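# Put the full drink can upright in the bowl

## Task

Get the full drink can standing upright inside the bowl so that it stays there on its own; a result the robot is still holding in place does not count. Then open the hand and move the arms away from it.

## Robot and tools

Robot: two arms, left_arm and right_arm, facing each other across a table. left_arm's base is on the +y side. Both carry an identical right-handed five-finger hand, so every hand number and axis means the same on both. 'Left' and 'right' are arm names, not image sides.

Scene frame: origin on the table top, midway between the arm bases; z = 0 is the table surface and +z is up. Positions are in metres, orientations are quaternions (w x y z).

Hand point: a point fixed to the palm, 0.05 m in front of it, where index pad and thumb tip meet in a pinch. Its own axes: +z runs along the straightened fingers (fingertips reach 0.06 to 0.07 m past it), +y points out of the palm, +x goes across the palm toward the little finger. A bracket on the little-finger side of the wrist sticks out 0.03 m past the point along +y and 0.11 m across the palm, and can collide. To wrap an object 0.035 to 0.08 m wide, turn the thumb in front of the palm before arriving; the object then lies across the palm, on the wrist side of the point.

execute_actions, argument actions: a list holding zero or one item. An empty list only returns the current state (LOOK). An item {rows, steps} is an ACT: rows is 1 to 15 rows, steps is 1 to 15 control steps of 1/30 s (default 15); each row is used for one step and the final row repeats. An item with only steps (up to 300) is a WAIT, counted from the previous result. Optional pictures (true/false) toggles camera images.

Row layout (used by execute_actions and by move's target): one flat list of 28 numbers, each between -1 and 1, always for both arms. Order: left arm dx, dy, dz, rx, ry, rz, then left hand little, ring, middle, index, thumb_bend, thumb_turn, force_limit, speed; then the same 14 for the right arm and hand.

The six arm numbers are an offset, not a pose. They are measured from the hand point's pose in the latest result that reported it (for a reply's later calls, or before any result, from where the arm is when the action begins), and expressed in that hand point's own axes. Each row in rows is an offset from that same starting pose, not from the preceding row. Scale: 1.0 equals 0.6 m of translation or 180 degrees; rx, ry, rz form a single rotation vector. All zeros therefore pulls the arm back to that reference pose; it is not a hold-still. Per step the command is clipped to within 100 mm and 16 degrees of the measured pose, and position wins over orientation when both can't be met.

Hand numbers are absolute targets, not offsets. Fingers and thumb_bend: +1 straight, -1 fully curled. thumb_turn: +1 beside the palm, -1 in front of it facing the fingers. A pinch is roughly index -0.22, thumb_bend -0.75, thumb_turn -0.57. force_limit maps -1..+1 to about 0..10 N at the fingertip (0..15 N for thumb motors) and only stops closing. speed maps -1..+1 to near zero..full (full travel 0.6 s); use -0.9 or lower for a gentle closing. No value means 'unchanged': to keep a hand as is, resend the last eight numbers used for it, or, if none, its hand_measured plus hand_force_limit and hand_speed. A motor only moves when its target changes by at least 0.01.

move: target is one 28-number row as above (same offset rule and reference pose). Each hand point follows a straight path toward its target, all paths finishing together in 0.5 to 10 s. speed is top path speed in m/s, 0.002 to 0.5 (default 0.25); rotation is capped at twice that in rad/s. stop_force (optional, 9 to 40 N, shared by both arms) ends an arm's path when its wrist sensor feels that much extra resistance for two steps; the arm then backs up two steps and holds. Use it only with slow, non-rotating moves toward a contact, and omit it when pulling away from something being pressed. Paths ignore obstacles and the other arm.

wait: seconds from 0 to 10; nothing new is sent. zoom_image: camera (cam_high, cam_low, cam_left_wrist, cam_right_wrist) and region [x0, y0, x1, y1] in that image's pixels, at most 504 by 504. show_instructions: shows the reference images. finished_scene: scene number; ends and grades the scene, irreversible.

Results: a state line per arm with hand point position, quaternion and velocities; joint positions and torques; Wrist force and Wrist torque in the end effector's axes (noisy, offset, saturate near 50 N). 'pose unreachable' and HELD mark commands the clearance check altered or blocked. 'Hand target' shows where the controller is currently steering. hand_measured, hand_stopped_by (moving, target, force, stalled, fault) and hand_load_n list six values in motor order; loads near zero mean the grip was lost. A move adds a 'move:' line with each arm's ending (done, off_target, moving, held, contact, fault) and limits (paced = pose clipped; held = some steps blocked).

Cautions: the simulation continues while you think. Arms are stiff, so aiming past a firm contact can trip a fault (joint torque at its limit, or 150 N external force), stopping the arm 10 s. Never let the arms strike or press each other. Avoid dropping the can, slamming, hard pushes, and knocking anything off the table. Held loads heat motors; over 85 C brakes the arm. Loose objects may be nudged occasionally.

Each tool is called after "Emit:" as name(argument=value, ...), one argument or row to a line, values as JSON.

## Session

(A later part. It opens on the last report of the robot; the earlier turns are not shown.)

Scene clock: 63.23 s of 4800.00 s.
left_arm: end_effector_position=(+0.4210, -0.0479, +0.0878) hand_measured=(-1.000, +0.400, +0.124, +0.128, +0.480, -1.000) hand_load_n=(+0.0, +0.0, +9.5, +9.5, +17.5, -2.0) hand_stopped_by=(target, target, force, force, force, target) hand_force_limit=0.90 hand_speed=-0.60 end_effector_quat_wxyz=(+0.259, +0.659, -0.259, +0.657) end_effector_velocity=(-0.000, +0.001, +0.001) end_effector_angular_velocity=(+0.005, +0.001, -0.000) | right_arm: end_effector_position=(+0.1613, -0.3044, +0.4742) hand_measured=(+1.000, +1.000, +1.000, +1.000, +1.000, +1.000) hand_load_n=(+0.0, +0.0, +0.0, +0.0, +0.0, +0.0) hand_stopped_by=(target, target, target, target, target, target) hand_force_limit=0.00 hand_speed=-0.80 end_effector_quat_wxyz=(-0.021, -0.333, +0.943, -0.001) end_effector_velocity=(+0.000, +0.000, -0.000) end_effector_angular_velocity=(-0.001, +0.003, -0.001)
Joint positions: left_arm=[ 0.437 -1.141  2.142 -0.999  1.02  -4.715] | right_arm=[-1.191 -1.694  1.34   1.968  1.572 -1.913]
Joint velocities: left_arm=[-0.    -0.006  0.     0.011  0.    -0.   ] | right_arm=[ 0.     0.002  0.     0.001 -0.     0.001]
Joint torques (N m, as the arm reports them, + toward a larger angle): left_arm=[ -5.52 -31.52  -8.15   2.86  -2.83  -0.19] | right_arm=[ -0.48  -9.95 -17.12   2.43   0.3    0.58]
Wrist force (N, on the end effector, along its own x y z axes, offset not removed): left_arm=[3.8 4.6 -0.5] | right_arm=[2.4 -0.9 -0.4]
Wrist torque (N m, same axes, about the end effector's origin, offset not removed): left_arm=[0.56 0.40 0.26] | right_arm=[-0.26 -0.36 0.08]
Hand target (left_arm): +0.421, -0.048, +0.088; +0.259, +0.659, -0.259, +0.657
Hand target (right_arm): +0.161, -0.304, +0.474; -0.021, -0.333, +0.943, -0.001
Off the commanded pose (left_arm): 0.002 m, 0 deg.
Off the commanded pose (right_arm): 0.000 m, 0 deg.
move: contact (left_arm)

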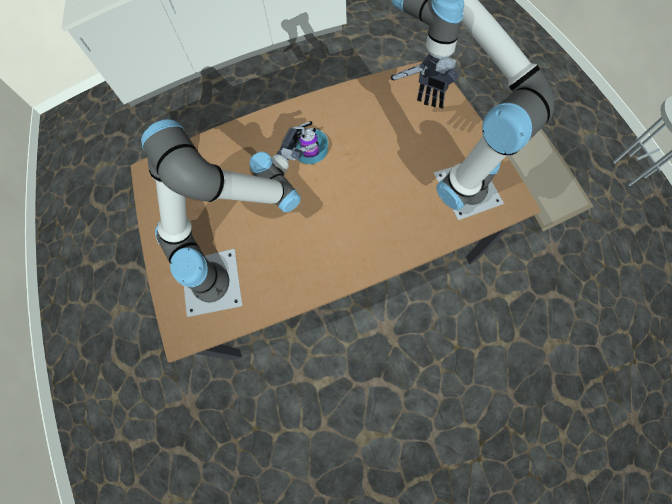

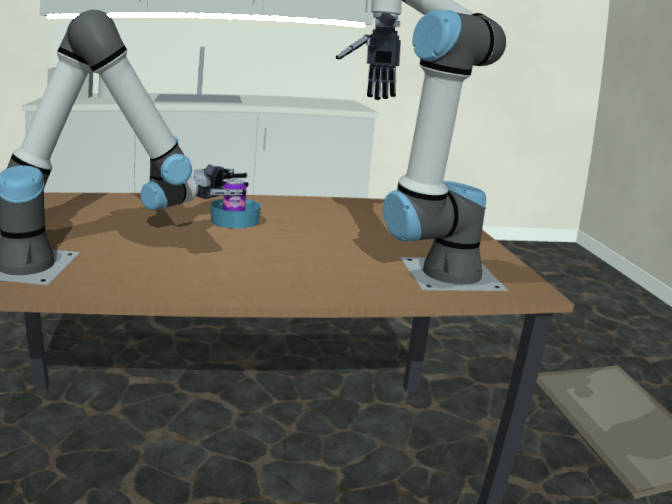

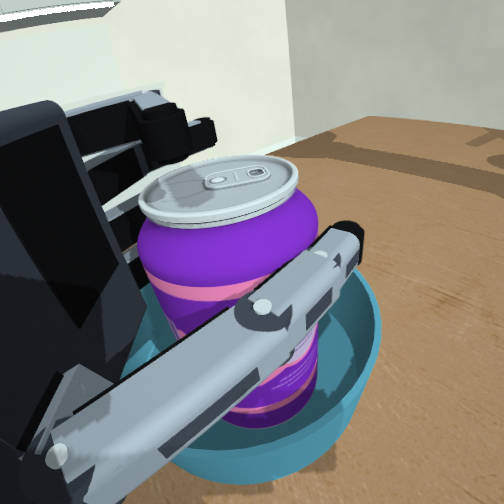

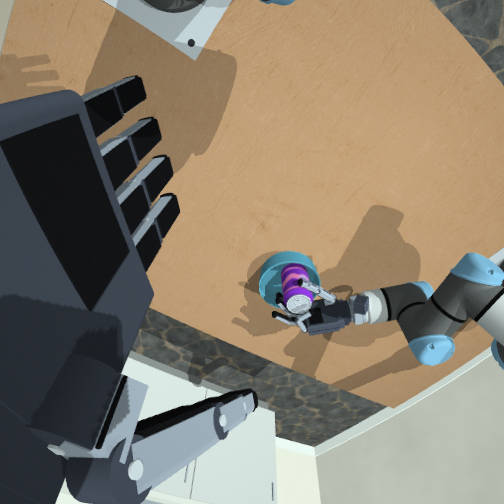

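Emit:
move(
  target=[0,0,0,0,0,0,1,1,1,1,1,-1,0.6,-0.3,0,0,0,0,0,0,1,1,1,1,1,1,0,-0.8],
)

Emit:
move(
  target=[0.2,0,-0.15,0,0,0,1,1,1,1,1,-1,0.6,-0.3,0,0,0,0,0,0,1,1,1,1,1,1,0,-0.8],
  speed=0.1,
)

Scene clock: 66.20 s of 4800.00 s.
left_arm: end_effector_position=(+0.4210, -0.0479, +0.0878) hand_measured=(+1.000, +1.000, +1.000, +1.000, +1.000, -1.000) hand_load_n=(+0.0, +0.0, +0.0, +0.0, +0.0, +0.0) hand_stopped_by=(target, target, target, target, target, target) hand_force_limit=0.60 hand_speed=-0.30 end_effector_quat_wxyz=(+0.259, +0.659, -0.259, +0.657) end_effector_velocity=(-0.000, +0.000, -0.001) end_effector_angular_velocity=(+0.001, +0.001, -0.000) | right_arm: end_effector_position=(+0.1613, -0.3044, +0.4742) hand_measured=(+1.000, +1.000, +1.000, +1.000, +1.000, +1.000) hand_load_n=(+0.0, +0.0, +0.0, +0.0, +0.0, +0.0) hand_stopped_by=(target, target, target, target, target, target) hand_force_limit=0.00 hand_speed=-0.80 end_effector_quat_wxyz=(-0.021, -0.333, +0.943, -0.001) end_effector_velocity=(-0.000, +0.000, -0.000) end_effector_angular_velocity=(+0.000, +0.001, +0.000)
Joint positions: left_arm=[ 0.437 -1.141  2.142 -0.999  1.02  -4.715] | right_arm=[-1.191 -1.694  1.34   1.968  1.572 -1.913]
Joint velocities: left_arm=[-0.     0.001  0.     0.001 -0.    -0.001] | right_arm=[ 0.    -0.     0.001 -0.    -0.    -0.   ]
Joint torques (N m, as the arm reports them, + toward a larger angle): left_arm=[  0.24 -18.21   1.07  -3.87  -1.91  -1.64] | right_arm=[  1.4  -11.18 -16.53   2.53   0.27   0.22]
Wrist force (N, on the end effector, along its own x y z axes, offset not removed): left_arm=[-2.4 5.3 -1.4] | right_arm=[-0.3 -0.5 0.7]
Wrist torque (N m, same axes, about the end effector's origin, offset not removed): left_arm=[0.98 0.56 0.28] | right_arm=[-0.13 -0.03 -0.07]
Hand target (left_arm): +0.421, -0.048, +0.088; +0.259, +0.659, -0.259, +0.657
Hand target (right_arm): +0.161, -0.304, +0.474; -0.021, -0.333, +0.943, -0.001
Off the commanded pose (left_arm): 0.000 m, 0 deg.
Off the commanded pose (right_arm): 0.000 m, 0 deg.
move: done

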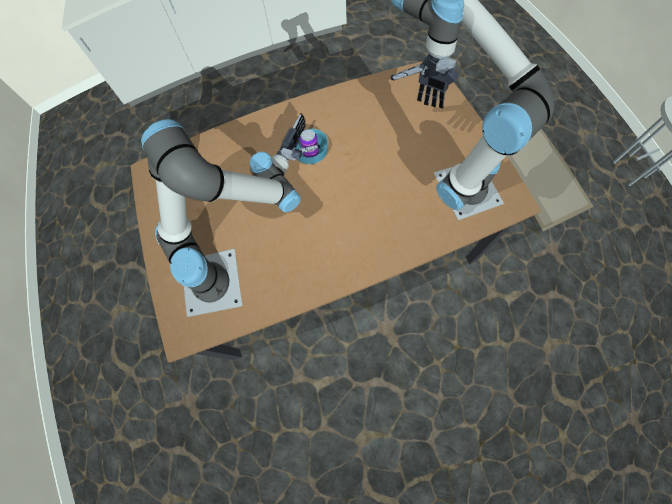

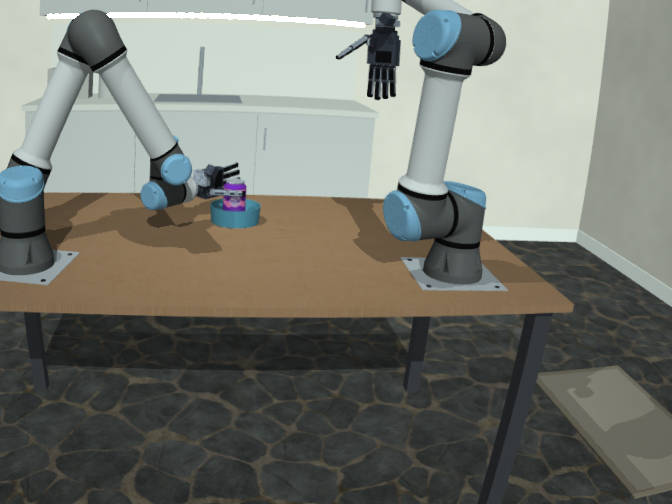

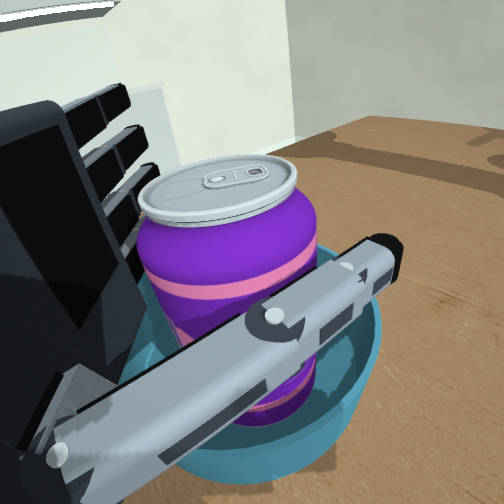

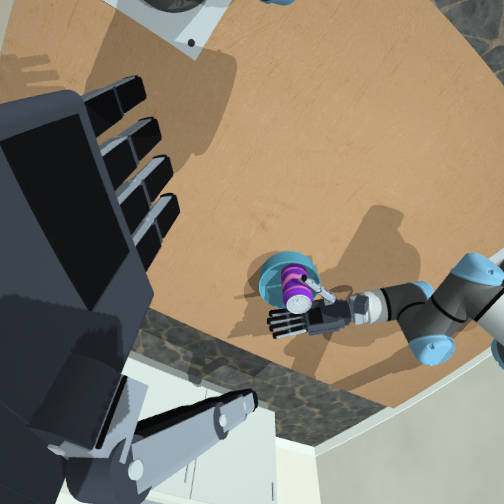

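Scene clock: 68.23 s of 4800.00 s.
left_arm: end_effector_position=(+0.3557, +0.0134, +0.2080) hand_measured=(+1.000, +1.000, +1.000, +1.000, +1.000, -1.000) hand_load_n=(+0.0, +0.0, +0.0, +0.0, +0.0, +0.0) hand_stopped_by=(target, target, target, target, target, target) hand_force_limit=0.60 hand_speed=-0.30 end_effector_quat_wxyz=(+0.259, +0.659, -0.259, +0.657) end_effector_velocity=(-0.001, +0.000, +0.003) end_effector_angular_velocity=(-0.002, +0.000, +0.000) | right_arm: end_effector_position=(+0.1613, -0.3044, +0.4742) hand_measured=(+1.000, +1.000, +1.000, +1.000, +1.000, +1.000) hand_load_n=(+0.0, +0.0, +0.0, +0.0, +0.0, +0.0) hand_stopped_by=(target, target, target, target, target, target) hand_force_limit=0.00 hand_speed=-0.80 end_effector_quat_wxyz=(-0.021, -0.333, +0.943, -0.001) end_effector_velocity=(+0.000, +0.000, +0.000) end_effector_angular_velocity=(-0.000, +0.000, -0.001)
Joint positions: left_arm=[ 0.283 -1.59   2.277 -0.685  0.866 -4.715] | right_arm=[-1.191 -1.694  1.34   1.968  1.572 -1.913]
Joint velocities: left_arm=[-0.003 -0.007 -0.001  0.006 -0.004 -0.   ] | right_arm=[ 0.     0.    -0.     0.    -0.     0.001]
Joint torques (N m, as the arm reports them, + toward a larger angle): left_arm=[ -6.25 -22.38  -3.29   1.32  -3.04  -1.64] | right_arm=[  0.8   -9.64 -16.46   2.4    0.32   0.26]
Wrist force (N, on the end effector, along its own x y z axes, offset not removed): left_arm=[2.4 2.6 -1.0] | right_arm=[1.9 -2.5 -2.1]
Wrist torque (N m, same axes, about the end effector's origin, offset not removed): left_arm=[0.44 -0.42 -0.01] | right_arm=[-0.32 -0.17 0.04]
Hand target (left_arm): +0.356, +0.014, +0.208; +0.259, +0.659, -0.259, +0.657
Hand target (right_arm): +0.161, -0.304, +0.474; -0.021, -0.333, +0.943, -0.001
Off the commanded pose (left_arm): 0.000 m, 0 deg.
Off the commanded pose (right_arm): 0.000 m, 0 deg.
move: done

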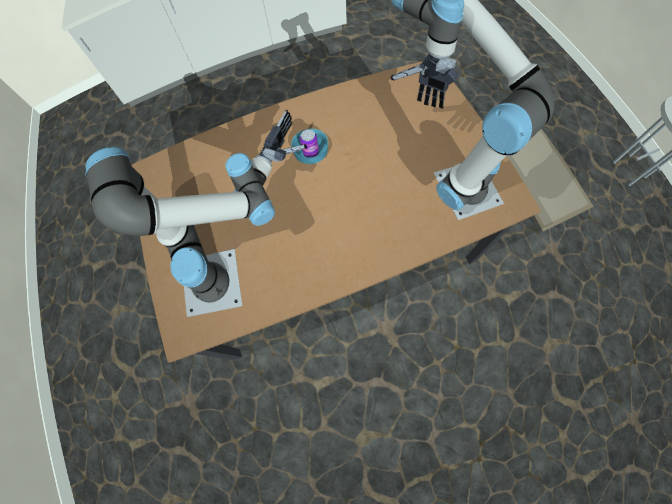

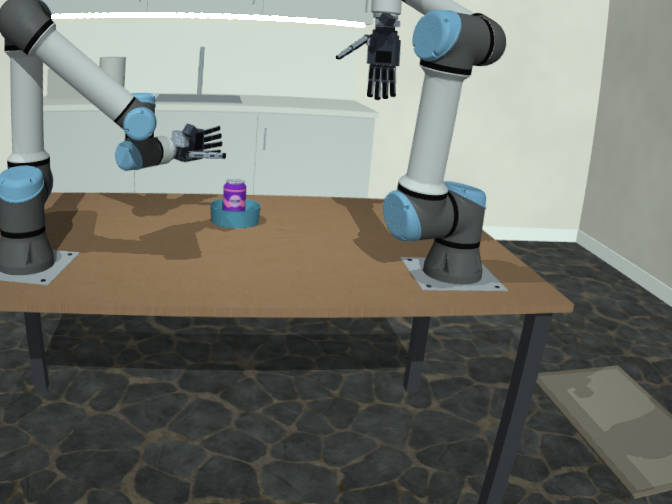

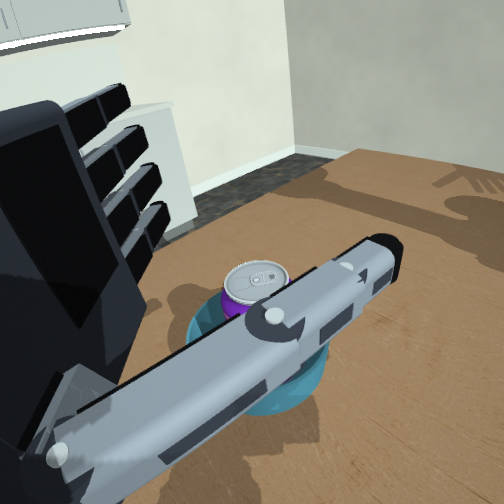

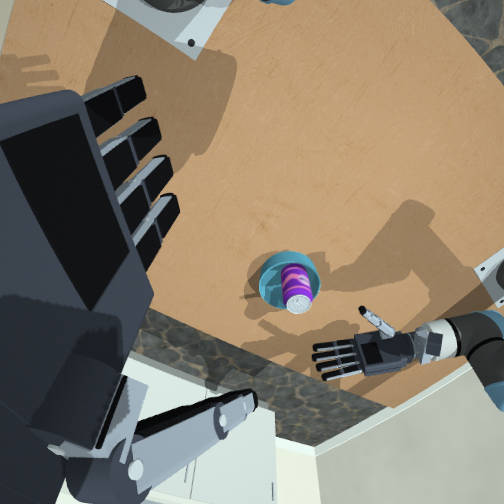

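Emit:
finished_scene(
  scene=2,
)

The scene is finished: the task was done.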